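## Task

Carry the tray from the staging bench to the work bench so it rests wholly on the work bench with nothing hanging past its edge, and with its bottles still upright inside it. One rotor adapter in the centrifuge already holds a water blank in its centre hole; put the tray's sample tube (the one with an orange dot on the cap) into the centre hole of the adapter directly across from it. Every tube must be pushed fully down and every rotor bucket must hang vertically. A tube touching the floor fails the task, as does any robot that falls over or is left leaning. Either or both robots may be used. Finish by opening the grippers and moving away; anything that stays in place only because a robot holds it is not counted.

## Robot and tools

Robots. r1 and r2 are identical Hello Robot Stretch 3 units: a two-wheel differential base (0.33 m long, 0.34 m wide, passive caster at the back), a lift carriage on a mast, and a telescoping arm that reaches out to the robot's right side. The base cannot strafe, so forward reach of the gripper comes from driving. Spinning in place pivots about the point between the drive wheels, 0.05 m behind the front edge; with arm in and wrist folded the swept radius is 0.28 m, and an unfolded level wrist sticks out past that.

Frames. Base frame: origin on the floor between the drive wheels, x forward, y left, z up. hand_pose is reported in it, at the spot where closed fingertips meet; with all wrist joints at 0 its x points up, y back toward the mast, z rearward. Odometry frame is the base frame at the scene's start; base_odometry counts wheel rotation only, so slip shows as travel. Heading is positive leftward, range -3.142 to 3.142. Each robot reports in its own frames; relative placement between robots must come from images, lidar_m, wrist_depth_mm and head_depth_mm.

execute_actions. Argument actions is a list holding one action object, or empty to just read state and images. The action has keys r1 and/or r2. Under each: base, joints, contact_limits (all optional). base holds exactly one entry: translate_m, a relative drive in metres from the base's last reported position, forward positive, -1 to 1; or rotate_rad, a relative in-place turn in radians, counter-clockwise (left) positive, -3.2 to 3.2. joints is a set of absolute targets by name: lift_m 0 to 1.1 (arm height on mast, m); arm_m 0 to 0.52 (extension, m); wrist_yaw_rad -1.345 to 4.42 (0 along the arm, positive toward the front, 3.0 folded over the base); wrist_pitch_rad -1.57 to 0.451 (0 level, negative tips fingers down); wrist_roll_rad -2.911 to 2.911 (0 fingers side by side); gripper_m -0.089 to 0.179 (bigger is wider; actual fingertip gap is 0.007 m less when almost shut, 0.025 m less fully open, zero under 0.007); head_pan_rad -3.953 to 1.73 (0 forward, positive left, -1.57 looks along the arm); head_tilt_rad -1.53 to 0.419 (negative down). contact_limits takes only arm_m: an effort percentage 1 to 100 at which the arm motion halts with contact_stop; lower is gentler, too low stops immediately; values above the maximum are clipped. All motions in one action start together; none runs beyond 15 s. Anything not mentioned may keep pushing toward an earlier target. Unknown keys or out-of-range numbers reject the entire call. cameras picks which images come back: r1_head_camera, r1_nav_camera, r1_wrist_camera, the same three for r2, or all; omitted or null gives all, [] gives none. If a result reports a stop, later calls in the same reply are skipped.

wait: seconds 0 to 10; commands nothing new and returns the same state and images. zoom_image: camera name and region [x0, y0, x1, y1] in pixels of that camera's latest full image, top-left origin, no larger than 504 by 504. finished_scene: scene number of the current scene; irreversible, reports success, and the last command is held first. A reply with no tool call ends everything.

Result lines. base_status and joint_status give how each motion of the last accepted action ended: done (for the base, wheels turned the commanded amount even if slipping), off_target (stopped short and may still push), contact_stop, time_out, torque_fault (old target dropped; it holds where it stopped unless slack or off). on_its_own covers uncommanded joints; its held-at value is a target, not a position. motor_effort is percent of maximum, positive toward larger joint values, with the peak in brackets; readings carry fixed bias and noise. Positive wheel effort drives forward. lidar_m: 12 sectors of 30 degrees, first straight ahead, going counter-clockwise (4th left, 7th behind, 10th right), distances 0.15 to 12 m in a plane 0.17 m up, blind to clear objects and table tops, partly blocked by the robot's own mast and parts; - means nothing seen. wrist_depth_mm (45 to 1000) and head_depth_mm (280 to 4000, image sideways) are 7x7 grids of median depth, top-left first. base_tilt in degrees, forward and right positive, with a fixed bias up to about 4. turned_by_wheels and turned_by_imu give rotation since the previous result.

Gripping. Close to a gripper_m below the object's width to grasp; open at least 0.02 above the touching value to let go. Neither reading nor done proves a grasp; look. Over-squeezing lets the stall guard weaken the grip; send a new value to regrip.

Hazards. Arm and lift halt and go limp on firm contact; a limp lift may sink under load or keep pressing; closing fingers on a surface lifts a limp lift. Base, wrist and head never stop on contact. Long hard wrist loading cuts the servo for 10 s. Fold or unfold the wrist only with lift_m between 0.32 and 0.95, wrist_pitch_rad -0.4, roll near 0; once folded the lift may drop to 0.25. With yaw under -0.4 keep pitch at -0.5 or lower. Pushing against something rigid with the gripper above about 0.45 m can tip the robot; raising the contact limit or pushing again makes it worse. Driving while gripping or pressing something fixed, or snagging furniture (especially reversing), can tip it: reverse in small steps, free the gripper, and lower lift_m to about 0.2 if it stays leaning. Robots pressing hard against each other ends the run; once bases touch, any further drive is a hard press. Travel differs between robots by up to 2.5 cm per metre, which matters when sharing a load. Full speed (0.30 m/s, 1.9 rad/s) needs lift_m under 0.30, arm_m under 0.03, wrist_yaw_rad above 2.54; otherwise 0.10 m/s and 0.63 rad/s. Loose objects may get brief random shoves. The robot holds its last command while you compose a reply. Avoid drops, slams and hard pushes.

Each tool is called after "Call:" as name([rows], argument=value, ...), one row to a line, values as JSON.

## Session

Call:
execute_actions(actions=[])

Scene clock: 0.00 s.
r1.base_odometry: x=+0.000 y=+0.000 heading=+0.000 (m, m, rad; r1's odometry frame)
r1.turned_by_wheels: +0.000 (rad since the last result)
r1.turned_by_imu: +0.000 (rad since the last result)
r1.base_tilt: forward=-0.4 right=-1.3 (deg)
r1.lidar_m: 2.81 1.51 1.94 1.58 1.54 2.06 3.94 1.59 1.22 1.19 1.25 1.77
r1.head_depth_mm: 1869 2874 3537 3583 3498 2989 2040 / 1880 2867 - - - 3001 2028 / 1871 2887 - - - 2990 2025 / 1891 2880 - - - 2970 2032 / 1885 2899 - - - 2980 2029 / 1894 2556 - - 3391 2850 2028 / 1884 2560 - - 2852 2782 2014
r1.base_status: not commanded
r1.joint_positions: lift_m=+0.535 arm_m=-0.001 wrist_yaw_rad=+2.959 wrist_pitch_rad=-0.500 wrist_roll_rad=-0.001 gripper_m=+0.037 head_pan_rad=-0.012 head_tilt_rad=-0.012
r1.joint_status: not commanded
r1.motor_effort: left_wheel=+1 right_wheel=+0 lift_m=+18 arm_m=+0 wrist_yaw_rad=+0 wrist_pitch_rad=+6 wrist_roll_rad=+0 gripper_m=+1 head_pan_rad=+0 head_tilt_rad=+2 (%)
r1.hand_pose: x=+0.0174 y=+0.0655 z=+0.5297 quat_wxyz=(+0.237, +0.698, +0.112, +0.667) (m; r1's base frame)
r1.wrist_depth_mm: - - - - - - - / - - - - - - - / - - - - - - - / - - - - - - - / 848 852 - 873 908 887 898 / 730 737 - 742 754 768 769 / 641 645 657 665 663 668 671
r2.base_odometry: x=+0.000 y=+0.000 heading=+0.000 (m, m, rad; r2's odometry frame)
r2.turned_by_wheels: +0.000 (rad since the last result)
r2.turned_by_imu: +0.000 (rad since the last result)
r2.base_tilt: forward=-1.6 right=+0.2 (deg)
r2.lidar_m: 1.10 0.74 0.69 0.70 0.90 1.96 2.15 1.79 2.84 1.45 1.74 4.06
r2.head_depth_mm: 1811 2688 3837 3867 3783 3181 2155 / 1780 2666 3940 3916 3755 3031 2172 / 1778 2331 2465 2415 2332 2265 2043 / 1686 1773 1759 1713 1684 1663 1646 / 1428 1394 1367 1355 1333 1312 1293 / 1140 1147 1135 1118 1104 1092 1083 / 985 972 962 948 940 930 922
r2.base_status: not commanded
r2.joint_positions: lift_m=+0.479 arm_m=+0.001 wrist_yaw_rad=+3.085 wrist_pitch_rad=-0.429 wrist_roll_rad=+0.004 gripper_m=+0.037 head_pan_rad=-0.020 head_tilt_rad=+0.002
r2.joint_status: not commanded
r2.motor_effort: left_wheel=+0 right_wheel=+0 lift_m=+43 arm_m=-1 wrist_yaw_rad=-2 wrist_pitch_rad=+6 wrist_roll_rad=+0 gripper_m=+0 head_pan_rad=+0 head_tilt_rad=+1 (%)
r2.hand_pose: x=-0.0087 y=+0.0764 z=+0.4894 quat_wxyz=(+0.170, +0.696, +0.131, +0.685) (m; r2's base frame)
r2.wrist_depth_mm: - 969 802 738 675 621 573 / - - 869 811 736 671 602 / - - 957 909 804 713 655 / - - - 993 875 791 704 / 844 862 - 880 879 830 756 / 732 743 - 748 725 752 764 / 634 635 636 656 645 667 657
pictures: r1_head_camera (sideways: a quarter turn clockwise sets it upright), r1_nav_camera (sideways: a quarter turn counterclockwise sets it upright), r1_wrist_camera, r2_head_camera (sideways: a quarter turn clockwise sets it upright), r2_nav_camera (sideways: a quarter turn counterclockwise sets it upright), r2_wrist_camera
Images, in order (width x height): r1_head_camera 896x504, r1_nav_camera 672x504, r1_wrist_camera 644x364, r2_head_camera 896x504, r2_nav_camera 672x504, r2_wrist_camera 644x364.

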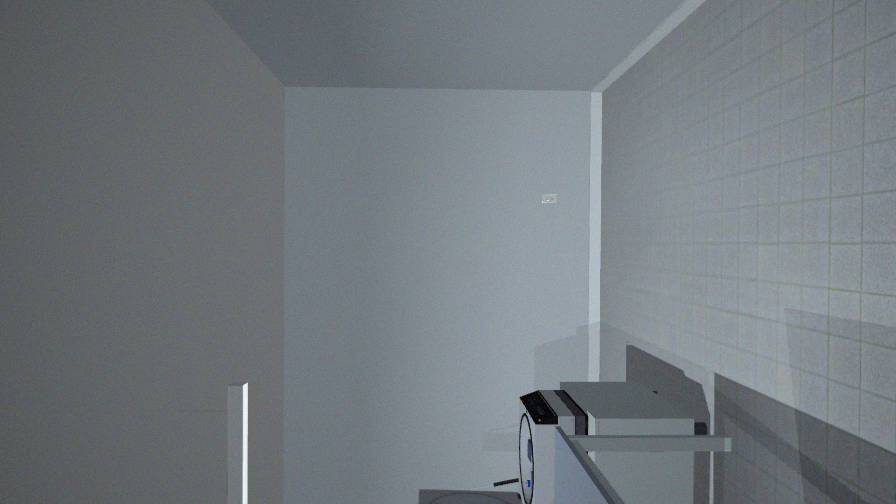

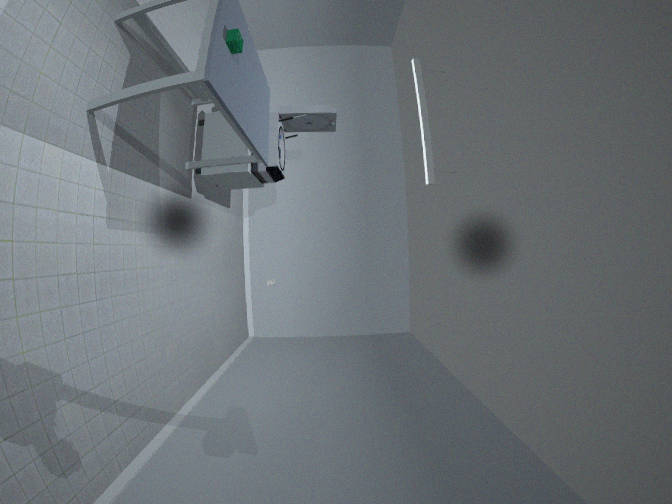

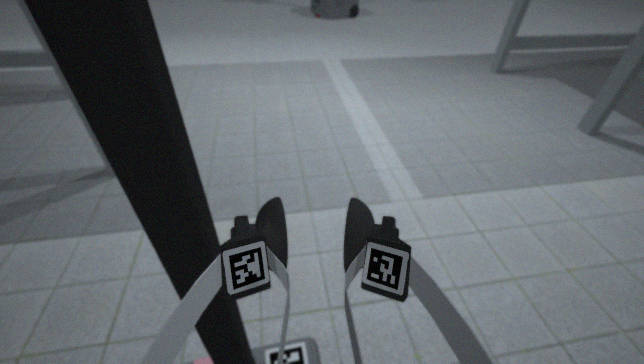

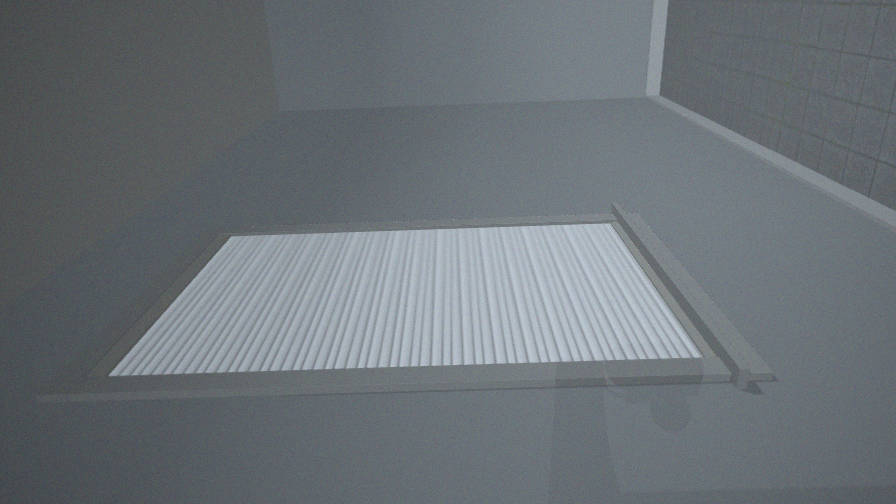

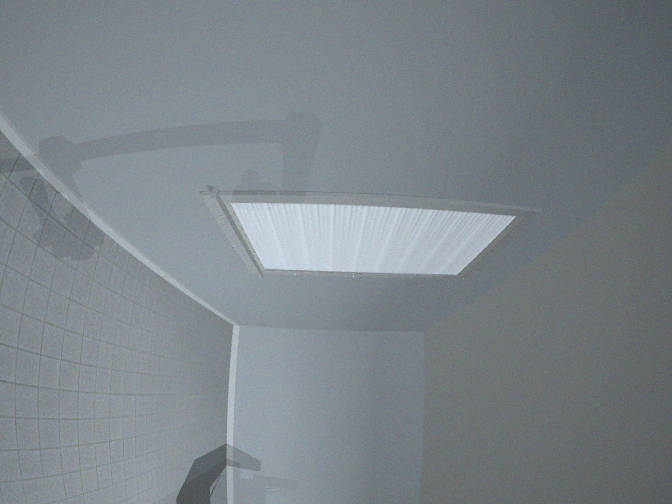

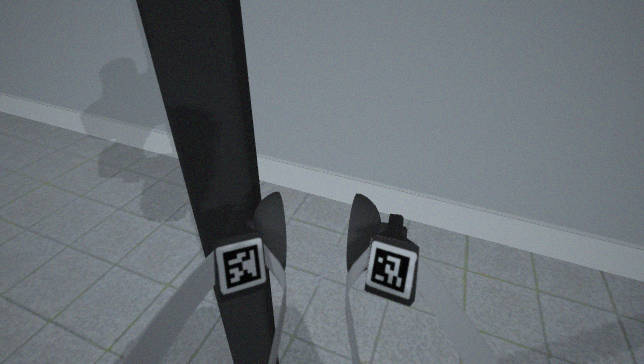

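Call:
execute_actions([
  {"r1":{"joints":{"head_pan_rad":1.0,"head_tilt_rad":-0.5}},"r2":{"joints":{"head_pan_rad":-1.6,"head_tilt_rad":-0.5}}},
], cameras=["r1_head_camera","r1_nav_camera","r2_head_camera","r2_nav_camera"])

Call:
execute_actions([
  {"r1":{"joints":{"head_pan_rad":-1.8,"head_tilt_rad":-0.5}},"r2":{"joints":{"head_pan_rad":1.6,"head_tilt_rad":-0.5}}},
], cameras=["r1_head_camera","r1_nav_camera","r2_head_camera","r2_nav_camera"])

Scene clock: 12.00 s.
r1.base_odometry: x=+0.000 y=+0.000 heading=+0.000 (m, m, rad; r1's odometry frame)
r1.turned_by_wheels: +0.000 (rad since the last result)
r1.turned_by_imu: +0.001 (rad since the last result)
r1.base_tilt: forward=-0.4 right=-1.4 (deg)
r1.lidar_m: 2.80 1.51 1.93 1.58 1.54 2.06 3.92 1.59 1.23 1.19 1.25 1.76
r1.head_depth_mm: - - 1741 2441 1824 1536 1261 / - - 3409 2553 1964 1533 1262 / 3745 - 3993 2411 1947 1543 1266 / 3530 3896 - 2699 1960 1534 1258 / 3341 3618 3873 2650 1936 1525 1258 / 3130 3406 3664 2642 1943 1521 1255 / 2947 3207 3385 2620 1924 1514 1251
r1.base_status: not commanded
r1.joint_positions: lift_m=+0.535 arm_m=-0.001 wrist_yaw_rad=+2.959 wrist_pitch_rad=-0.500 wrist_roll_rad=-0.001 gripper_m=+0.037 head_pan_rad=+0.993 head_tilt_rad=-0.494
r1.joint_status: all done
r1.motor_effort: left_wheel=+1(1) right_wheel=+0(0) lift_m=+19(19) arm_m=+0(0) wrist_yaw_rad=+0(0) wrist_pitch_rad=+6(6) wrist_roll_rad=+0(0) gripper_m=+0(1) head_pan_rad=+3(30) head_tilt_rad=-3(31) (%)
r1.hand_pose: x=+0.0174 y=+0.0655 z=+0.5297 quat_wxyz=(+0.237, +0.698, +0.112, +0.667) (m; r1's base frame)
r1.wrist_depth_mm: - - - - - - - / - - - - - - - / - - - - - - - / - 999 - - - - - / 843 846 - 872 898 879 898 / 721 734 - 752 742 765 767 / 638 650 650 661 662 669 675
r2.base_odometry: x=+0.000 y=+0.000 heading=+0.000 (m, m, rad; r2's odometry frame)
r2.turned_by_wheels: +0.000 (rad since the last result)
r2.turned_by_imu: +0.000 (rad since the last result)
r2.base_tilt: forward=-1.5 right=+0.3 (deg)
r2.lidar_m: 1.10 0.74 0.69 0.70 0.89 1.97 2.15 1.79 2.84 1.45 1.75 4.06
r2.head_depth_mm: 3368 3605 3912 2759 2008 1560 1287 / 3431 3719 3868 2777 2028 1559 1278 / 3614 3934 3931 2661 2010 1565 1292 / 3748 - 1842 2530 1857 1581 1292 / 3927 - 1965 2691 1942 1577 1292 / - - 1976 2887 1970 1573 1292 / - - 1978 2860 2025 1575 1309
r2.base_status: not commanded
r2.joint_positions: lift_m=+0.479 arm_m=+0.001 wrist_yaw_rad=+3.085 wrist_pitch_rad=-0.429 wrist_roll_rad=+0.004 gripper_m=+0.037 head_pan_rad=-1.593 head_tilt_rad=-0.493
r2.joint_status: all done
r2.motor_effort: left_wheel=+0(1) right_wheel=+0(0) lift_m=+43(43) arm_m=-1(1) wrist_yaw_rad=+1(0) wrist_pitch_rad=+6(6) wrist_roll_rad=+0(1) gripper_m=+0(0) head_pan_rad=-3(36) head_tilt_rad=-2(21) (%)
r2.hand_pose: x=-0.0087 y=+0.0764 z=+0.4894 quat_wxyz=(+0.170, +0.696, +0.131, +0.685) (m; r2's base frame)
r2.wrist_depth_mm: - 996 802 747 673 619 574 / - - 884 811 730 664 610 / - - 981 878 805 715 653 / - - - 999 879 785 711 / 864 867 - 890 882 860 765 / 720 739 - 746 730 756 776 / 630 636 633 643 649 648 660
pictures: r1_head_camera (sideways: a quarter turn clockwise sets it upright), r1_nav_camera (sideways: a quarter turn counterclockwise sets it upright), r2_head_camera (sideways: a quarter turn clockwise sets it upright), r2_nav_camera (sideways: a quarter turn counterclockwise sets it upright)
Images, in order (width x height): r1_head_camera 896x504, r1_nav_camera 672x504, r2_head_camera 896x504, r2_nav_camera 672x504.

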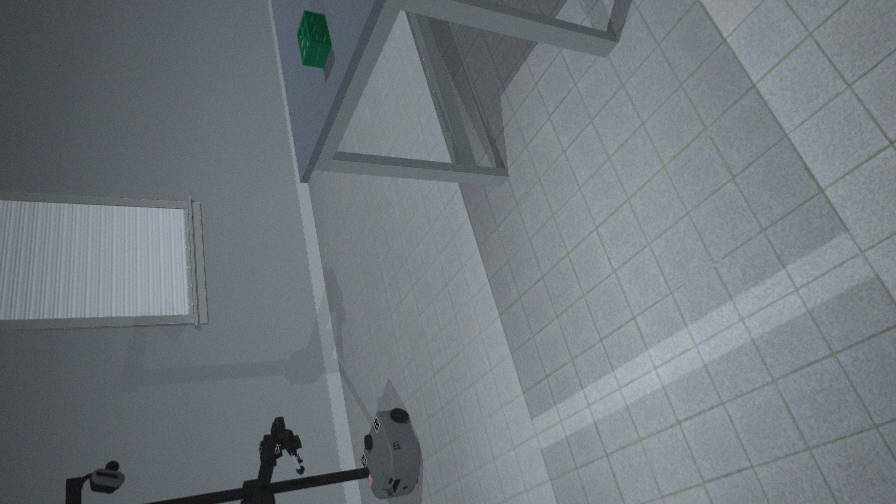

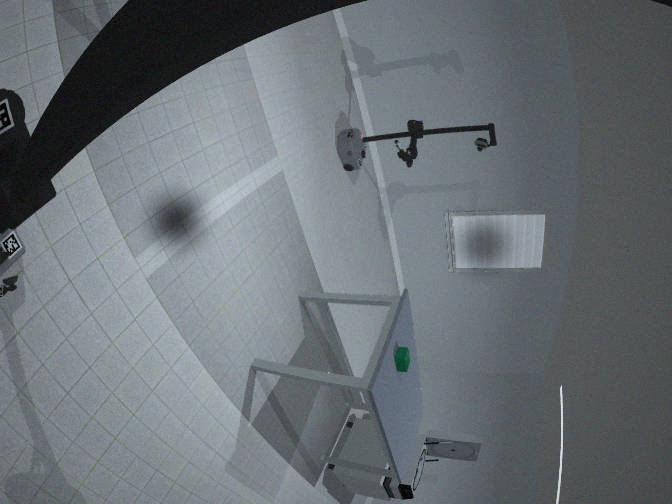

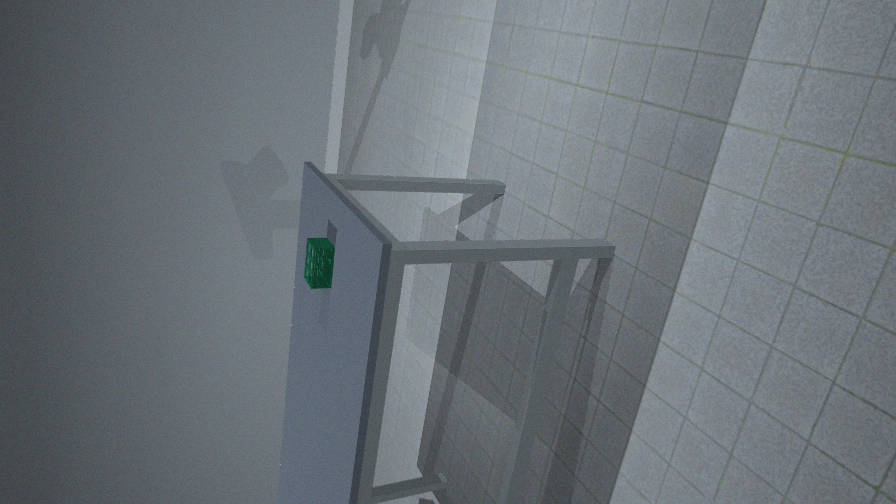

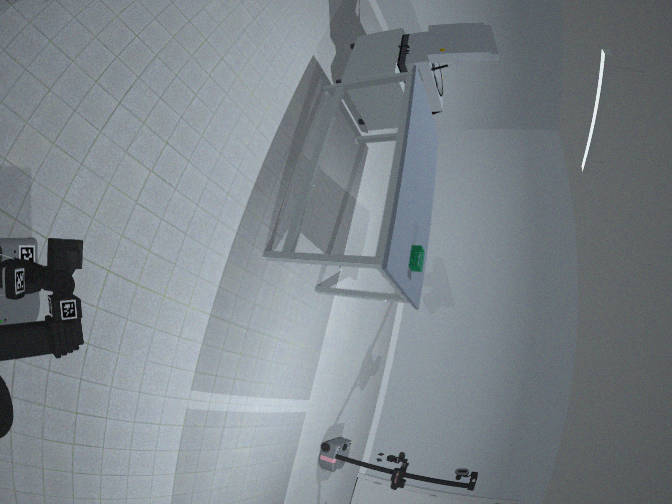

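Scene clock: 14.10 s.
r1.base_odometry: x=+0.000 y=+0.000 heading=+0.000 (m, m, rad; r1's odometry frame)
r1.turned_by_wheels: +0.000 (rad since the last result)
r1.turned_by_imu: +0.000 (rad since the last result)
r1.base_tilt: forward=-0.3 right=-1.3 (deg)
r1.lidar_m: 2.80 1.51 1.94 1.58 1.55 2.06 3.93 1.59 1.22 1.19 1.25 1.77
r1.head_depth_mm: 1050 1146 1273 1445 1641 1543 1269 / 1040 1144 1269 1410 1605 1539 1270 / 1016 1115 1237 1389 1575 1536 1267 / 998 1095 1209 1352 1533 1532 1258 / 982 1072 1179 1323 1496 1525 1262 / 960 1050 1155 1285 1449 1515 1252 / 940 1023 1128 1252 1405 1497 1257
r1.base_status: not commanded
r1.joint_positions: lift_m=+0.535 arm_m=-0.001 wrist_yaw_rad=+2.959 wrist_pitch_rad=-0.500 wrist_roll_rad=-0.001 gripper_m=+0.037 head_pan_rad=-1.793 head_tilt_rad=-0.494
r1.joint_status: all done
r1.motor_effort: left_wheel=+1(1) right_wheel=+0(0) lift_m=+18(18) arm_m=+0(0) wrist_yaw_rad=+0(0) wrist_pitch_rad=+6(6) wrist_roll_rad=+0(0) gripper_m=+1(0) head_pan_rad=-3(32) head_tilt_rad=-3(3) (%)
r1.hand_pose: x=+0.0174 y=+0.0655 z=+0.5297 quat_wxyz=(+0.237, +0.698, +0.112, +0.667) (m; r1's base frame)
r1.wrist_depth_mm: - - - - - - - / - - - - - - - / - - - - - - - / - 984 - - - - - / 846 865 - 873 893 903 897 / 732 741 - 740 750 766 763 / 632 643 647 656 654 666 673
r2.base_odometry: x=+0.000 y=+0.000 heading=+0.000 (m, m, rad; r2's odometry frame)
r2.turned_by_wheels: +0.000 (rad since the last result)
r2.turned_by_imu: +0.000 (rad since the last result)
r2.base_tilt: forward=-1.5 right=+0.2 (deg)
r2.lidar_m: 1.10 0.74 0.69 0.70 0.89 1.96 2.15 1.79 2.84 1.45 1.75 4.06
r2.head_depth_mm: 535 577 627 685 756 846 953 / 558 602 657 723 805 899 1029 / 580 632 694 762 852 964 1110 / 608 661 729 807 912 1043 1190 / 636 698 768 863 978 1122 1258 / 667 733 815 921 1058 1222 1293 / 703 781 868 984 1131 1279 -
r2.base_status: not commanded
r2.joint_positions: lift_m=+0.479 arm_m=+0.001 wrist_yaw_rad=+3.085 wrist_pitch_rad=-0.429 wrist_roll_rad=+0.004 gripper_m=+0.037 head_pan_rad=+1.593 head_tilt_rad=-0.494
r2.joint_status: all done
r2.motor_effort: left_wheel=+0(0) right_wheel=+0(0) lift_m=+43(43) arm_m=-1(1) wrist_yaw_rad=-2(0) wrist_pitch_rad=+6(6) wrist_roll_rad=+1(0) gripper_m=+0(0) head_pan_rad=+3(36) head_tilt_rad=-2(2) (%)
r2.hand_pose: x=-0.0087 y=+0.0764 z=+0.4894 quat_wxyz=(+0.170, +0.696, +0.131, +0.685) (m; r2's base frame)
r2.wrist_depth_mm: - 976 790 741 681 619 570 / - - 899 814 737 668 605 / - - 962 907 787 704 664 / - - - 980 874 772 723 / 859 859 - 882 895 837 764 / 724 729 - 738 723 749 757 / 625 633 637 646 652 647 659
pictures: r1_head_camera (sideways: a quarter turn clockwise sets it upright), r1_nav_camera (sideways: a quarter turn counterclockwise sets it upright), r2_head_camera (sideways: a quarter turn clockwise sets it upright), r2_nav_camera (sideways: a quarter turn counterclockwise sets it upright)
Images, in order (width x height): r1_head_camera 896x504, r1_nav_camera 672x504, r2_head_camera 896x504, r2_nav_camera 672x504.

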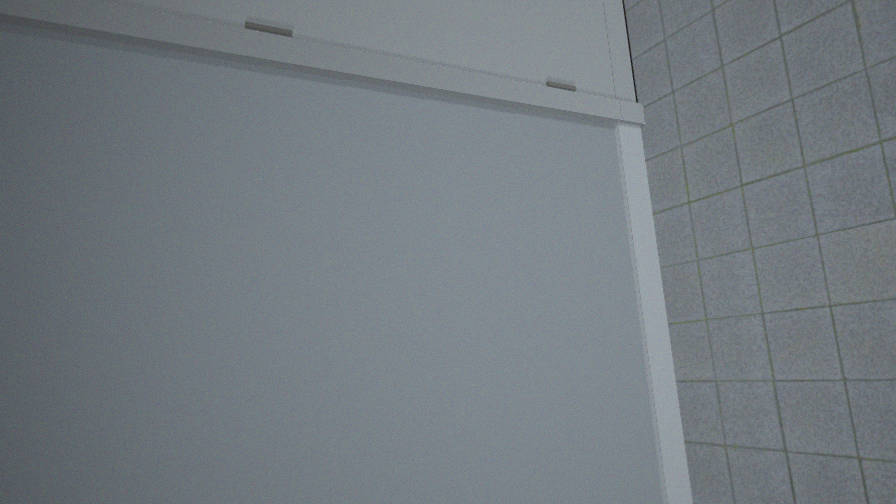

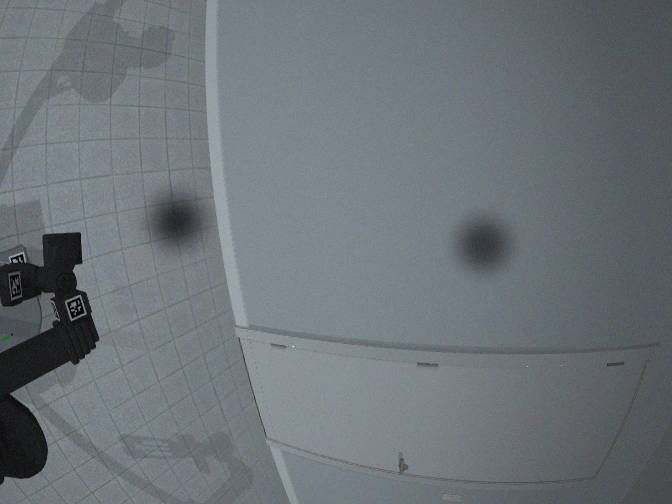

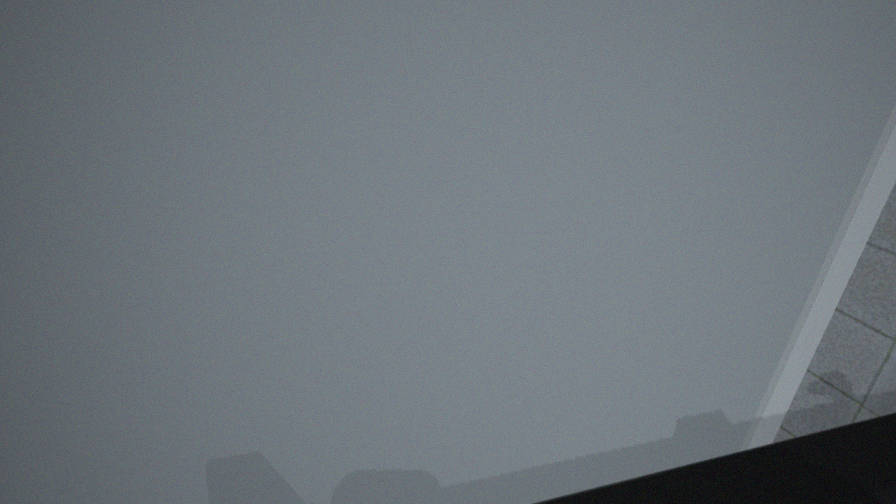

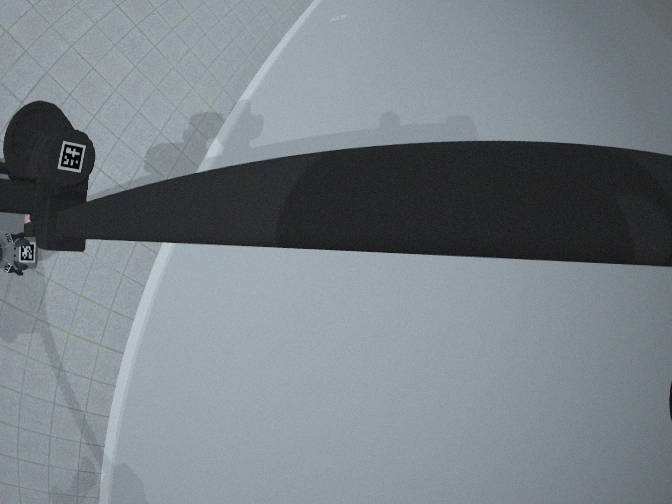

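Call:
execute_actions([
  {"r1":{"joints":{"head_pan_rad":-3.7,"head_tilt_rad":-0.4}},"r2":{"joints":{"head_pan_rad":-2.9,"head_tilt_rad":-0.4}}},
], cameras=["r1_head_camera","r1_nav_camera","r2_head_camera","r2_nav_camera"])

Scene clock: 21.87 s.
r1.base_odometry: x=+0.000 y=+0.000 heading=+0.000 (m, m, rad; r1's odometry frame)
r1.turned_by_wheels: +0.000 (rad since the last result)
r1.turned_by_imu: +0.001 (rad since the last result)
r1.base_tilt: forward=-0.4 right=-1.3 (deg)
r1.lidar_m: 2.80 1.51 1.94 1.58 1.55 2.06 3.94 1.60 1.22 1.19 1.25 1.77
r1.head_depth_mm: - - - 1336 1974 1696 1381 / - - - 1348 2179 1668 1335 / - - - 1656 2204 1650 1327 / 3923 - - 2816 2170 1650 1327 / 3723 3980 - 2992 2186 1648 1331 / 3571 3747 - 3119 2148 1637 1323 / 3325 3543 3886 3088 2142 1635 1326
r1.base_status: not commanded
r1.joint_positions: lift_m=+0.535 arm_m=-0.001 wrist_yaw_rad=+2.959 wrist_pitch_rad=-0.500 wrist_roll_rad=-0.001 gripper_m=+0.037 head_pan_rad=-3.693 head_tilt_rad=-0.409
r1.joint_status: all done
r1.motor_effort: left_wheel=+1(1) right_wheel=+0(0) lift_m=+19(19) arm_m=+1(0) wrist_yaw_rad=+0(0) wrist_pitch_rad=+6(7) wrist_roll_rad=+0(1) gripper_m=+2(1) head_pan_rad=-2(25) head_tilt_rad=+4(16) (%)
r1.hand_pose: x=+0.0174 y=+0.0655 z=+0.5297 quat_wxyz=(+0.237, +0.698, +0.112, +0.667) (m; r1's base frame)
r1.wrist_depth_mm: - - - - - - - / - - - - - - - / - - - - - - - / - - - - - - - / 848 857 - 863 891 888 901 / 727 731 - 750 741 766 762 / 639 643 664 661 661 671 664
r2.base_odometry: x=+0.000 y=+0.000 heading=+0.000 (m, m, rad; r2's odometry frame)
r2.turned_by_wheels: +0.000 (rad since the last result)
r2.turned_by_imu: +0.000 (rad since the last result)
r2.base_tilt: forward=-1.5 right=+0.3 (deg)
r2.lidar_m: 1.10 0.74 0.69 0.70 0.89 1.96 2.14 1.79 2.83 1.45 1.75 4.05
r2.head_depth_mm: - - - 3363 2220 1688 1360 / - - - 3108 2236 1689 1351 / - - - 3334 2277 1699 1372 / - - 2510 3405 2262 1688 1361 / - - 2492 2985 2099 1693 1369 / - - - 3015 2281 1706 1372 / - - - 3055 2280 1727 1385
r2.base_status: not commanded
r2.joint_positions: lift_m=+0.479 arm_m=+0.001 wrist_yaw_rad=+3.085 wrist_pitch_rad=-0.429 wrist_roll_rad=+0.004 gripper_m=+0.037 head_pan_rad=-2.893 head_tilt_rad=-0.409
r2.joint_status: all done
r2.motor_effort: left_wheel=+0(0) right_wheel=+0(0) lift_m=+43(43) arm_m=-1(1) wrist_yaw_rad=+0(0) wrist_pitch_rad=+6(6) wrist_roll_rad=+1(0) gripper_m=+0(0) head_pan_rad=-4(37) head_tilt_rad=+2(9) (%)
r2.hand_pose: x=-0.0087 y=+0.0764 z=+0.4894 quat_wxyz=(+0.170, +0.696, +0.131, +0.685) (m; r2's base frame)
r2.wrist_depth_mm: - 978 802 743 674 628 578 / - - 879 806 738 665 614 / - - 997 880 798 717 648 / - - - 978 872 787 706 / 861 858 - 890 886 832 764 / 726 731 - 746 719 761 772 / 627 629 636 642 654 655 655
pictures: r1_head_camera (sideways: a quarter turn clockwise sets it upright), r1_nav_camera (sideways: a quarter turn counterclockwise sets it upright), r2_head_camera (sideways: a quarter turn clockwise sets it upright), r2_nav_camera (sideways: a quarter turn counterclockwise sets it upright)
Images, in order (width x height): r1_head_camera 896x504, r1_nav_camera 672x504, r2_head_camera 896x504, r2_nav_camera 672x504.

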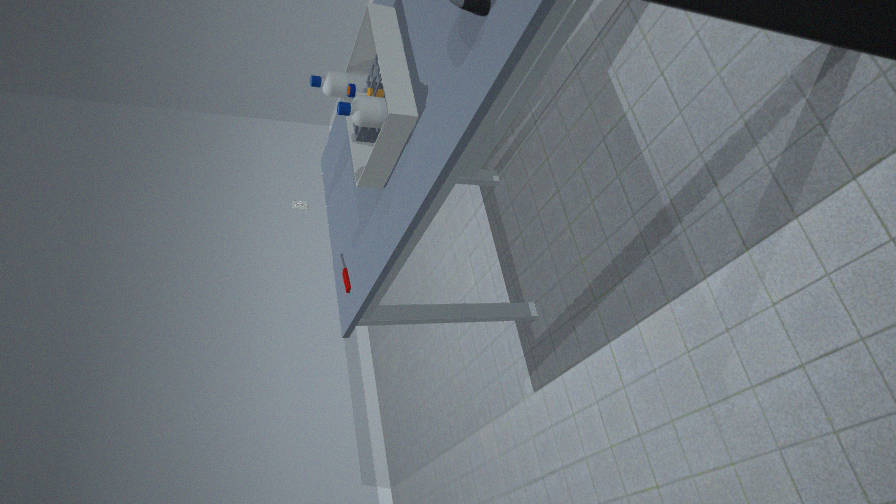

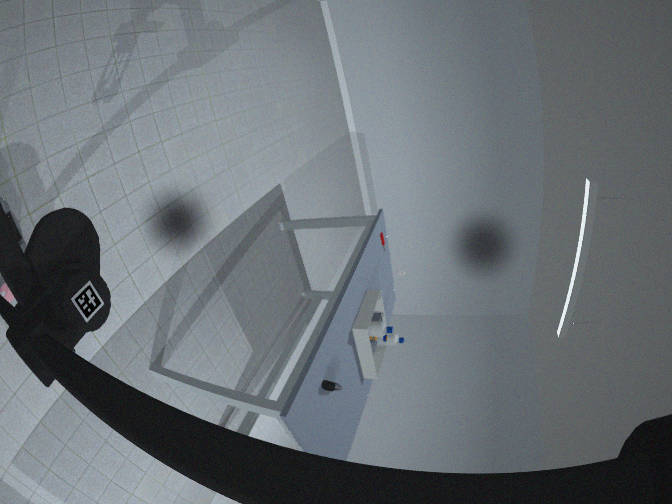

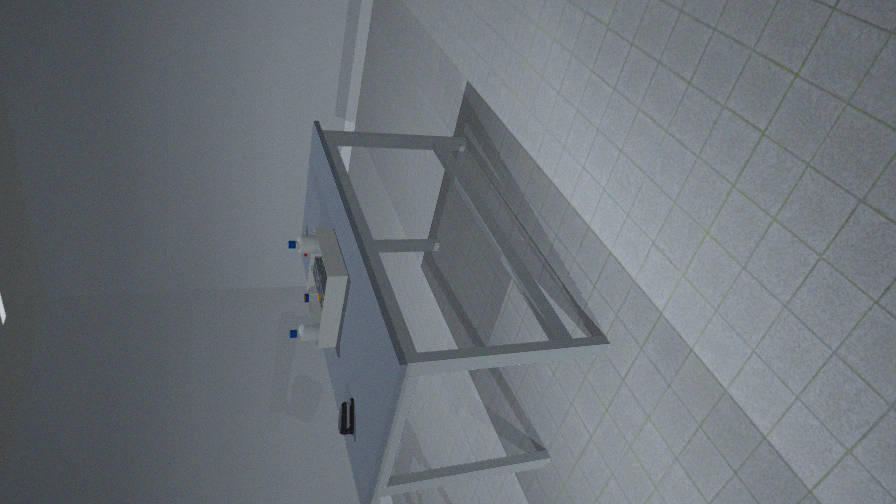

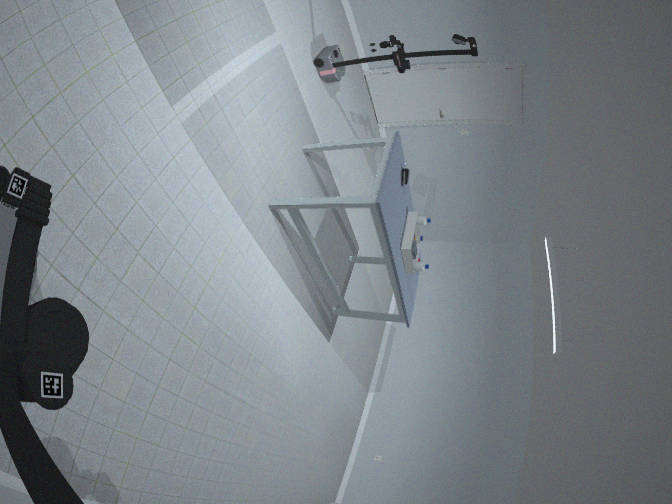

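Call:
execute_actions([
  {"r1":{"base":{"rotate_rad":1.57},"joints":{"head_pan_rad":0.9,"head_tilt_rad":-0.6}}},
], cameras=[])

Call:
execute_actions([
  {"r1":{"base":{"translate_m":0.9}}},
], cameras=["r1_head_camera","r1_nav_camera"])

Scene clock: 46.10 s.
r1.base_odometry: x=+0.000 y=+0.000 heading=+1.570 (m, m, rad; r1's odometry frame)
r1.turned_by_wheels: +1.570 (rad since the last result)
r1.turned_by_imu: +1.575 (rad since the last result)
r1.base_tilt: forward=-0.2 right=-1.4 (deg)
r1.lidar_m: 2.98 0.96 2.06 3.94 1.61 1.22 1.19 1.25 1.75 2.97 1.51 1.93
r1.head_depth_mm: 3601 3878 1356 1082 1652 1436 1203 / 3934 - 1345 2051 1711 1395 1203 / - - 1335 2261 1742 1434 1197 / - - 1522 2265 1738 1424 1196 / 3926 - 2865 2251 1743 1418 1190 / 3672 3964 2862 2266 1737 1410 1197 / 3477 3772 3146 2231 1738 1410 1192
r1.base_status: done
r1.joint_positions: lift_m=+0.535 arm_m=-0.001 wrist_yaw_rad=+2.959 wrist_pitch_rad=-0.500 wrist_roll_rad=-0.001 gripper_m=+0.037 head_pan_rad=+0.893 head_tilt_rad=-0.593
r1.joint_status: all done
r1.motor_effort: left_wheel=-4(9) right_wheel=+3(6) lift_m=+18(19) arm_m=+0(0) wrist_yaw_rad=+0(0) wrist_pitch_rad=+6(6) wrist_roll_rad=+0(0) gripper_m=+0(0) head_pan_rad=+3(30) head_tilt_rad=-4(17) (%)
r1.hand_pose: x=+0.0174 y=+0.0655 z=+0.5297 quat_wxyz=(+0.237, +0.698, +0.112, +0.667) (m; r1's base frame)
r1.wrist_depth_mm: - - - - - - - / - - - - - - - / - - - - - - - / - 988 - - - - - / 845 862 - 862 894 899 907 / 733 730 - 755 745 760 773 / 644 637 653 662 657 663 677
r2.base_odometry: x=+0.000 y=+0.000 heading=+0.000 (m, m, rad; r2's odometry frame)
r2.turned_by_wheels: +0.000 (rad since the last result)
r2.turned_by_imu: +0.000 (rad since the last result)
r2.base_tilt: forward=-1.5 right=+0.3 (deg)
r2.lidar_m: 1.10 0.74 0.69 0.70 0.89 1.97 2.14 1.79 2.92 1.45 1.75 4.05
r2.head_depth_mm: - - - 3276 2217 1676 1356 / - - - 3121 2278 1693 1357 / - - - 3376 2261 1704 1367 / - - 2530 3332 2265 1700 1357 / - - 2480 2956 2082 1722 1362 / - - - 2970 2261 1714 1373 / - - - 3035 2320 1718 1362
r2.base_status: not commanded
r2.joint_positions: lift_m=+0.479 arm_m=+0.001 wrist_yaw_rad=+3.085 wrist_pitch_rad=-0.429 wrist_roll_rad=+0.004 gripper_m=+0.037 head_pan_rad=-2.893 head_tilt_rad=-0.409
r2.joint_status: not commanded
r2.motor_effort: left_wheel=-1(0) right_wheel=+0(0) lift_m=+44(43) arm_m=-1(1) wrist_yaw_rad=+1(0) wrist_pitch_rad=+6(7) wrist_roll_rad=+0(1) gripper_m=+0(0) head_pan_rad=-4(3) head_tilt_rad=+3(4) (%)
r2.hand_pose: x=-0.0087 y=+0.0764 z=+0.4894 quat_wxyz=(+0.170, +0.696, +0.131, +0.685) (m; r2's base frame)
r2.wrist_depth_mm: - 967 805 740 684 616 577 / - - 890 810 735 673 608 / - - 978 878 796 719 651 / - - - 996 876 796 703 / 856 868 - 872 905 843 772 / 727 739 - 746 724 748 770 / 632 637 638 646 645 651 665
pictures: none
No camera images: the call's "cameras" was empty. Leave "cameras" out to get every camera's image.

Scene clock: 56.03 s.
r1.base_odometry: x=+0.001 y=+0.900 heading=+1.570 (m, m, rad; r1's odometry frame)
r1.turned_by_wheels: +0.000 (rad since the last result)
r1.turned_by_imu: +0.004 (rad since the last result)
r1.base_tilt: forward=-0.1 right=-1.4 (deg)
r1.lidar_m: 2.66 0.73 0.87 0.44 2.85 2.13 2.08 2.18 3.06 1.29 1.42 2.07
r1.head_depth_mm: 2668 2880 3020 2299 1752 1428 1201 / 2942 3189 3253 2285 1603 1423 1208 / 3273 3644 3294 936 961 1260 1198 / 3716 - 3244 934 767 1388 1199 / 3951 - 3255 928 716 1382 1194 / 3691 - 1241 924 712 1309 1191 / 3425 3734 1228 924 712 611 1196
r1.base_status: done
r1.joint_positions: lift_m=+0.535 arm_m=-0.001 wrist_yaw_rad=+2.959 wrist_pitch_rad=-0.500 wrist_roll_rad=-0.001 gripper_m=+0.037 head_pan_rad=+0.893 head_tilt_rad=-0.593
r1.joint_status: not commanded
r1.motor_effort: left_wheel=-4(6) right_wheel=+3(7) lift_m=+18(18) arm_m=+0(0) wrist_yaw_rad=+0(1) wrist_pitch_rad=+6(7) wrist_roll_rad=+0(0) gripper_m=+2(0) head_pan_rad=+3(2) head_tilt_rad=-4(4) (%)
r1.hand_pose: x=+0.0174 y=+0.0655 z=+0.5297 quat_wxyz=(+0.237, +0.698, +0.112, +0.667) (m; r1's base frame)
r1.wrist_depth_mm: - - 463 - - - 583 / - - - - - - - / - - - - - - - / - 994 939 - - 942 - / 847 858 - 879 890 882 897 / 720 725 - 747 748 763 773 / 638 643 656 665 658 665 674
r2.base_odometry: x=+0.000 y=+0.000 heading=+0.000 (m, m, rad; r2's odometry frame)
r2.turned_by_wheels: +0.000 (rad since the last result)
r2.turned_by_imu: +0.000 (rad since the last result)
r2.base_tilt: forward=-1.5 right=+0.3 (deg)
r2.lidar_m: 1.10 0.74 0.69 0.70 0.90 1.97 2.15 1.79 2.08 1.45 1.75 4.06
r2.head_depth_mm: - - - 3354 2251 1679 1357 / - - - 3126 2247 1703 1365 / - - - 3366 2265 1687 1371 / - - 2533 3469 2253 1694 1355 / - - 2460 2946 2092 1696 1369 / - - - 2978 2267 1708 1373 / - - - 3014 2288 1713 1374
r2.base_status: not commanded
r2.joint_positions: lift_m=+0.479 arm_m=+0.001 wrist_yaw_rad=+3.085 wrist_pitch_rad=-0.429 wrist_roll_rad=+0.004 gripper_m=+0.037 head_pan_rad=-2.893 head_tilt_rad=-0.409
r2.joint_status: not commanded
r2.motor_effort: left_wheel=+0(0) right_wheel=+1(0) lift_m=+43(43) arm_m=-1(1) wrist_yaw_rad=-1(1) wrist_pitch_rad=+6(6) wrist_roll_rad=+1(0) gripper_m=+0(0) head_pan_rad=-4(4) head_tilt_rad=+3(3) (%)
r2.hand_pose: x=-0.0087 y=+0.0764 z=+0.4894 quat_wxyz=(+0.170, +0.696, +0.131, +0.685) (m; r2's base frame)
r2.wrist_depth_mm: - 961 800 745 674 617 566 / - - 861 812 729 661 611 / - - 968 891 788 717 649 / - - - 988 860 788 707 / 861 859 - 870 879 844 775 / 728 730 - 730 723 753 758 / 625 631 642 645 643 656 655
pictures: r1_head_camera (sideways: a quarter turn clockwise sets it upright), r1_nav_camera (sideways: a quarter turn counterclockwise sets it upright)
Images, in order (width x height): r1_head_camera 896x504, r1_nav_camera 672x504.

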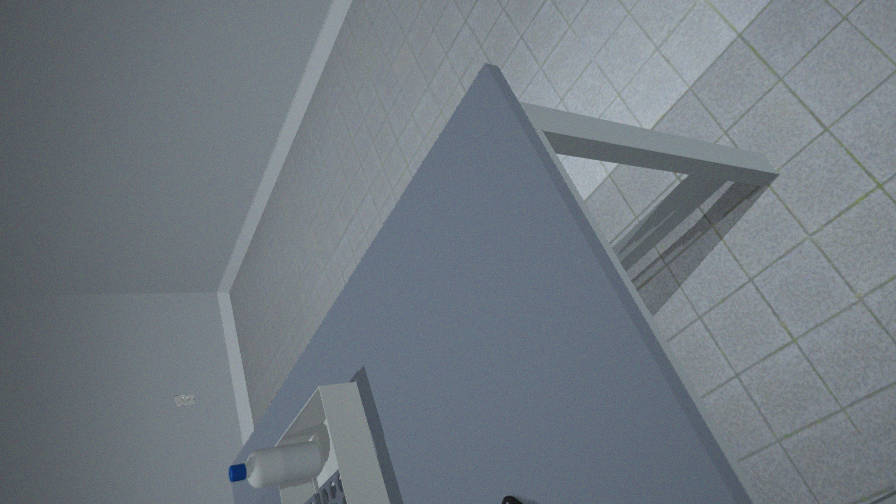

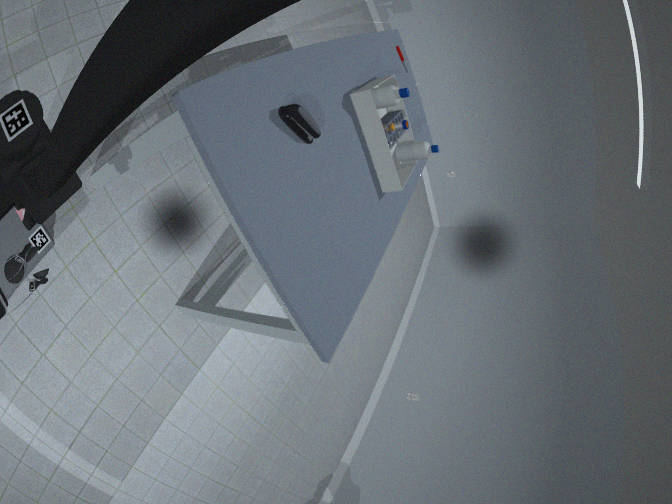

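Call:
execute_actions([
  {"r1":{"base":{"translate_m":-0.45}}},
], cameras=[])

Call:
execute_actions([
  {"r1":{"base":{"rotate_rad":1.57},"joints":{"head_pan_rad":-1.2,"head_tilt_rad":-0.7,"lift_m":0.9}}},
], cameras=[])

Call:
execute_actions([
  {"r1":{"base":{"translate_m":1.0},"joints":{"lift_m":1.05}}},
], cameras=["r1_head_camera","r1_nav_camera"])

Scene clock: 70.07 s.
r1.base_odometry: x=+0.000 y=+0.450 heading=+1.569 (m, m, rad; r1's odometry frame)
r1.turned_by_wheels: +0.000 (rad since the last result)
r1.turned_by_imu: +0.001 (rad since the last result)
r1.base_tilt: forward=-0.3 right=-1.4 (deg)
r1.lidar_m: 3.08 0.62 0.60 1.91 2.23 1.68 1.63 1.71 2.41 1.33 1.33 2.49
r1.head_depth_mm: 3106 3397 3351 1038 1610 1429 1208 / 3474 3757 1348 941 1655 1430 1204 / 3817 - 1341 936 1592 1424 1197 / - - 1308 932 809 1044 1171 / 3965 - 1224 969 1731 1412 1196 / 3663 3962 1244 2003 1733 1416 1196 / 3472 3683 1392 2135 1738 1416 1192
r1.base_status: done
r1.joint_positions: lift_m=+0.535 arm_m=-0.001 wrist_yaw_rad=+2.959 wrist_pitch_rad=-0.500 wrist_roll_rad=-0.001 gripper_m=+0.037 head_pan_rad=+0.893 head_tilt_rad=-0.593
r1.joint_status: not commanded
r1.motor_effort: left_wheel=-3(10) right_wheel=+3(3) lift_m=+18(18) arm_m=+0(0) wrist_yaw_rad=+1(0) wrist_pitch_rad=+6(6) wrist_roll_rad=+0(0) gripper_m=+0(0) head_pan_rad=+2(3) head_tilt_rad=-4(4) (%)
r1.hand_pose: x=+0.0174 y=+0.0655 z=+0.5297 quat_wxyz=(+0.237, +0.698, +0.112, +0.667) (m; r1's base frame)
r1.wrist_depth_mm: - - - - - 567 - / - - - - - - - / - - - - - - - / - - - - 998 - - / 853 850 - 881 871 890 904 / 737 723 - 744 744 756 757 / 637 642 648 653 657 670 670
r2.base_odometry: x=+0.000 y=+0.000 heading=+0.000 (m, m, rad; r2's odometry frame)
r2.turned_by_wheels: +0.000 (rad since the last result)
r2.turned_by_imu: +0.000 (rad since the last result)
r2.base_tilt: forward=-1.5 right=+0.3 (deg)
r2.lidar_m: 1.10 0.74 0.69 0.70 0.89 1.97 2.15 1.79 2.50 1.45 1.74 4.05
r2.head_depth_mm: - - - 3325 2237 1682 1359 / - - - 3167 2230 1703 1354 / - - - 3355 2282 1682 1363 / - - 2531 3414 2272 1692 1358 / - - 2462 2971 2112 1702 1367 / - - - 3060 2287 1707 1373 / - - - 3044 2290 1740 1366
r2.base_status: not commanded
r2.joint_positions: lift_m=+0.479 arm_m=+0.001 wrist_yaw_rad=+3.085 wrist_pitch_rad=-0.429 wrist_roll_rad=+0.004 gripper_m=+0.037 head_pan_rad=-2.893 head_tilt_rad=-0.409
r2.joint_status: not commanded
r2.motor_effort: left_wheel=+0(0) right_wheel=+0(0) lift_m=+43(43) arm_m=-1(1) wrist_yaw_rad=+0(1) wrist_pitch_rad=+6(6) wrist_roll_rad=+0(1) gripper_m=+0(0) head_pan_rad=-3(4) head_tilt_rad=+3(3) (%)
r2.hand_pose: x=-0.0087 y=+0.0764 z=+0.4894 quat_wxyz=(+0.170, +0.696, +0.131, +0.685) (m; r2's base frame)
r2.wrist_depth_mm: - 984 804 754 676 621 569 / - - 882 811 729 666 602 / - - 956 893 799 724 662 / - - - 994 875 786 698 / 857 856 - 880 872 839 779 / 737 744 - 736 723 761 765 / 633 629 626 650 652 649 657
pictures: none
No camera images: the call's "cameras" was empty. Leave "cameras" out to get every camera's image.

Scene clock: 74.23 s.
r1.base_odometry: x=+0.000 y=+0.450 heading=+3.139 (m, m, rad; r1's odometry frame)
r1.turned_by_wheels: +1.570 (rad since the last result)
r1.turned_by_imu: +1.574 (rad since the last result)
r1.base_tilt: forward=-0.3 right=-1.4 (deg)
r1.lidar_m: 1.91 2.25 1.68 1.64 1.71 2.40 1.35 1.33 2.49 2.58 0.63 0.60
r1.head_depth_mm: 2573 2826 2706 2021 1617 1421 - / 2643 2977 2655 2004 1607 - - / 2772 3099 2638 2012 1594 - 1110 / 2881 3218 2315 1872 1597 1377 1147 / 3002 3412 1086 1933 1591 1337 1146 / 3183 3462 1068 871 1582 1249 1146 / 3307 3554 1055 804 827 1292 1142
r1.base_status: done
r1.joint_positions: lift_m=+0.900 arm_m=-0.001 wrist_yaw_rad=+2.959 wrist_pitch_rad=-0.501 wrist_roll_rad=-0.001 gripper_m=+0.037 head_pan_rad=-1.193 head_tilt_rad=-0.691
r1.joint_status: all done
r1.motor_effort: left_wheel=-4(11) right_wheel=+3(6) lift_m=+22(23) arm_m=+0(0) wrist_yaw_rad=+0(0) wrist_pitch_rad=+7(7) wrist_roll_rad=+0(0) gripper_m=+0(0) head_pan_rad=-2(31) head_tilt_rad=-5(18) (%)
r1.hand_pose: x=+0.0174 y=+0.0654 z=+0.8943 quat_wxyz=(+0.237, +0.697, +0.112, +0.667) (m; r1's base frame)
r1.wrist_depth_mm: - - - - - - - / - - - - - - - / - - - - - - - / - - - - - - - / - - - - - - - / - - - - - - - / - - - - - - -
r2.base_odometry: x=+0.000 y=+0.000 heading=+0.000 (m, m, rad; r2's odometry frame)
r2.turned_by_wheels: +0.000 (rad since the last result)
r2.turned_by_imu: +0.000 (rad since the last result)
r2.base_tilt: forward=-1.5 right=+0.3 (deg)
r2.lidar_m: 1.10 0.74 0.69 0.70 0.89 1.96 2.15 1.79 2.50 1.45 1.74 4.05
r2.head_depth_mm: - - - 3350 2230 1676 1362 / - - - 3192 2220 1686 1363 / - - - 3477 2233 1693 1364 / - - 2485 3342 2254 1710 1359 / - - 2445 2937 2100 1712 1357 / - - - 2972 2310 1714 1366 / - - - 2979 2319 1721 1373
r2.base_status: not commanded
r2.joint_positions: lift_m=+0.479 arm_m=+0.001 wrist_yaw_rad=+3.085 wrist_pitch_rad=-0.429 wrist_roll_rad=+0.004 gripper_m=+0.037 head_pan_rad=-2.893 head_tilt_rad=-0.409
r2.joint_status: not commanded
r2.motor_effort: left_wheel=+0(0) right_wheel=+0(0) lift_m=+43(43) arm_m=-1(1) wrist_yaw_rad=+0(0) wrist_pitch_rad=+6(6) wrist_roll_rad=+1(0) gripper_m=+0(0) head_pan_rad=-4(4) head_tilt_rad=+4(2) (%)
r2.hand_pose: x=-0.0087 y=+0.0764 z=+0.4894 quat_wxyz=(+0.170, +0.696, +0.131, +0.685) (m; r2's base frame)
r2.wrist_depth_mm: - 965 811 752 662 617 569 / - - 871 818 726 662 608 / - - 985 890 803 710 650 / - - - 981 874 788 708 / 859 878 - 897 884 840 764 / 722 732 - 760 720 757 761 / 625 633 653 638 651 658 663
pictures: none
No camera images: the call's "cameras" was empty. Leave "cameras" out to get every camera's image.

Scene clock: 85.30 s.
r1.base_odometry: x=-1.000 y=+0.453 heading=+3.139 (m, m, rad; r1's odometry frame)
r1.turned_by_wheels: +0.000 (rad since the last result)
r1.turned_by_imu: +0.004 (rad since the last result)
r1.base_tilt: forward=-0.2 right=-1.4 (deg)
r1.lidar_m: 2.96 2.20 1.63 1.59 1.68 2.35 2.30 0.65 1.10 1.06 1.12 0.98
r1.head_depth_mm: 2591 2879 2965 - - - - / 2682 2986 1145 - 625 1319 - / 2790 3101 990 - 632 1341 1183 / 2888 3234 984 781 673 1339 1148 / 3038 3363 1076 784 710 1331 1148 / 3147 3512 1064 807 1463 1335 1143 / 3322 3632 1058 805 1545 1327 1137
r1.base_status: done
r1.joint_positions: lift_m=+1.050 arm_m=-0.001 wrist_yaw_rad=+2.959 wrist_pitch_rad=-0.501 wrist_roll_rad=-0.001 gripper_m=+0.037 head_pan_rad=-1.193 head_tilt_rad=-0.691
r1.joint_status: all done
r1.motor_effort: left_wheel=-4(6) right_wheel=+4(6) lift_m=+23(23) arm_m=+0(0) wrist_yaw_rad=+0(1) wrist_pitch_rad=+7(7) wrist_roll_rad=+0(0) gripper_m=+0(1) head_pan_rad=-2(3) head_tilt_rad=-6(5) (%)
r1.hand_pose: x=+0.0174 y=+0.0654 z=+1.0443 quat_wxyz=(+0.237, +0.697, +0.113, +0.667) (m; r1's base frame)
r1.wrist_depth_mm: - - - - - - - / - - - - - - - / - - - - - - - / - - - - - - - / - - - - - - - / - - - - - - - / - - - - - - -
r2.base_odometry: x=+0.000 y=+0.000 heading=+0.000 (m, m, rad; r2's odometry frame)
r2.turned_by_wheels: +0.000 (rad since the last result)
r2.turned_by_imu: +0.000 (rad since the last result)
r2.base_tilt: forward=-1.5 right=+0.3 (deg)
r2.lidar_m: 1.10 0.74 0.69 0.70 0.89 1.97 2.15 1.79 4.06 1.45 1.74 4.06
r2.head_depth_mm: - - - 3270 2231 1676 1348 / - - - 3126 2256 1694 1361 / - - - 3361 2242 1684 1368 / - - 2514 3432 2271 1689 1361 / - - 2475 2973 2092 1707 1365 / - - - 2916 2273 1697 1376 / - - - 2865 2300 1727 1379
r2.base_status: not commanded
r2.joint_positions: lift_m=+0.479 arm_m=+0.001 wrist_yaw_rad=+3.085 wrist_pitch_rad=-0.429 wrist_roll_rad=+0.004 gripper_m=+0.037 head_pan_rad=-2.893 head_tilt_rad=-0.409
r2.joint_status: not commanded
r2.motor_effort: left_wheel=+0(0) right_wheel=+0(0) lift_m=+43(43) arm_m=-1(1) wrist_yaw_rad=+0(1) wrist_pitch_rad=+6(6) wrist_roll_rad=+1(0) gripper_m=+0(0) head_pan_rad=-4(3) head_tilt_rad=+3(2) (%)
r2.hand_pose: x=-0.0087 y=+0.0764 z=+0.4894 quat_wxyz=(+0.170, +0.696, +0.131, +0.685) (m; r2's base frame)
r2.wrist_depth_mm: - 975 812 746 667 617 570 / - - 877 824 729 664 607 / - - 986 905 800 716 660 / - - - 986 883 785 704 / 860 864 - 877 891 827 772 / 722 745 - 730 721 748 767 / 628 633 634 637 641 648 654
pictures: r1_head_camera (sideways: a quarter turn clockwise sets it upright), r1_nav_camera (sideways: a quarter turn counterclockwise sets it upright)
Images, in order (width x height): r1_head_camera 896x504, r1_nav_camera 672x504.

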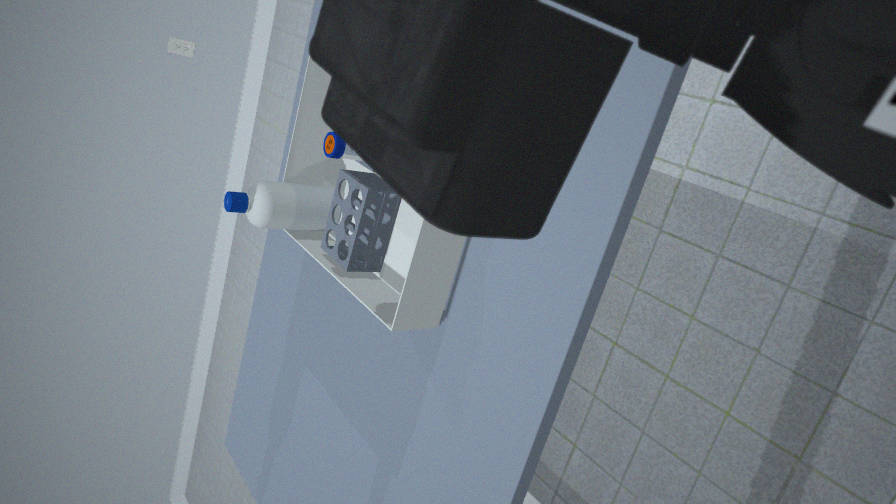

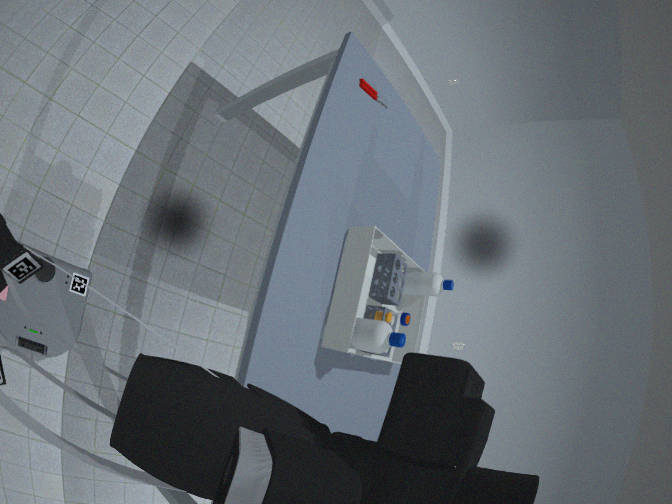

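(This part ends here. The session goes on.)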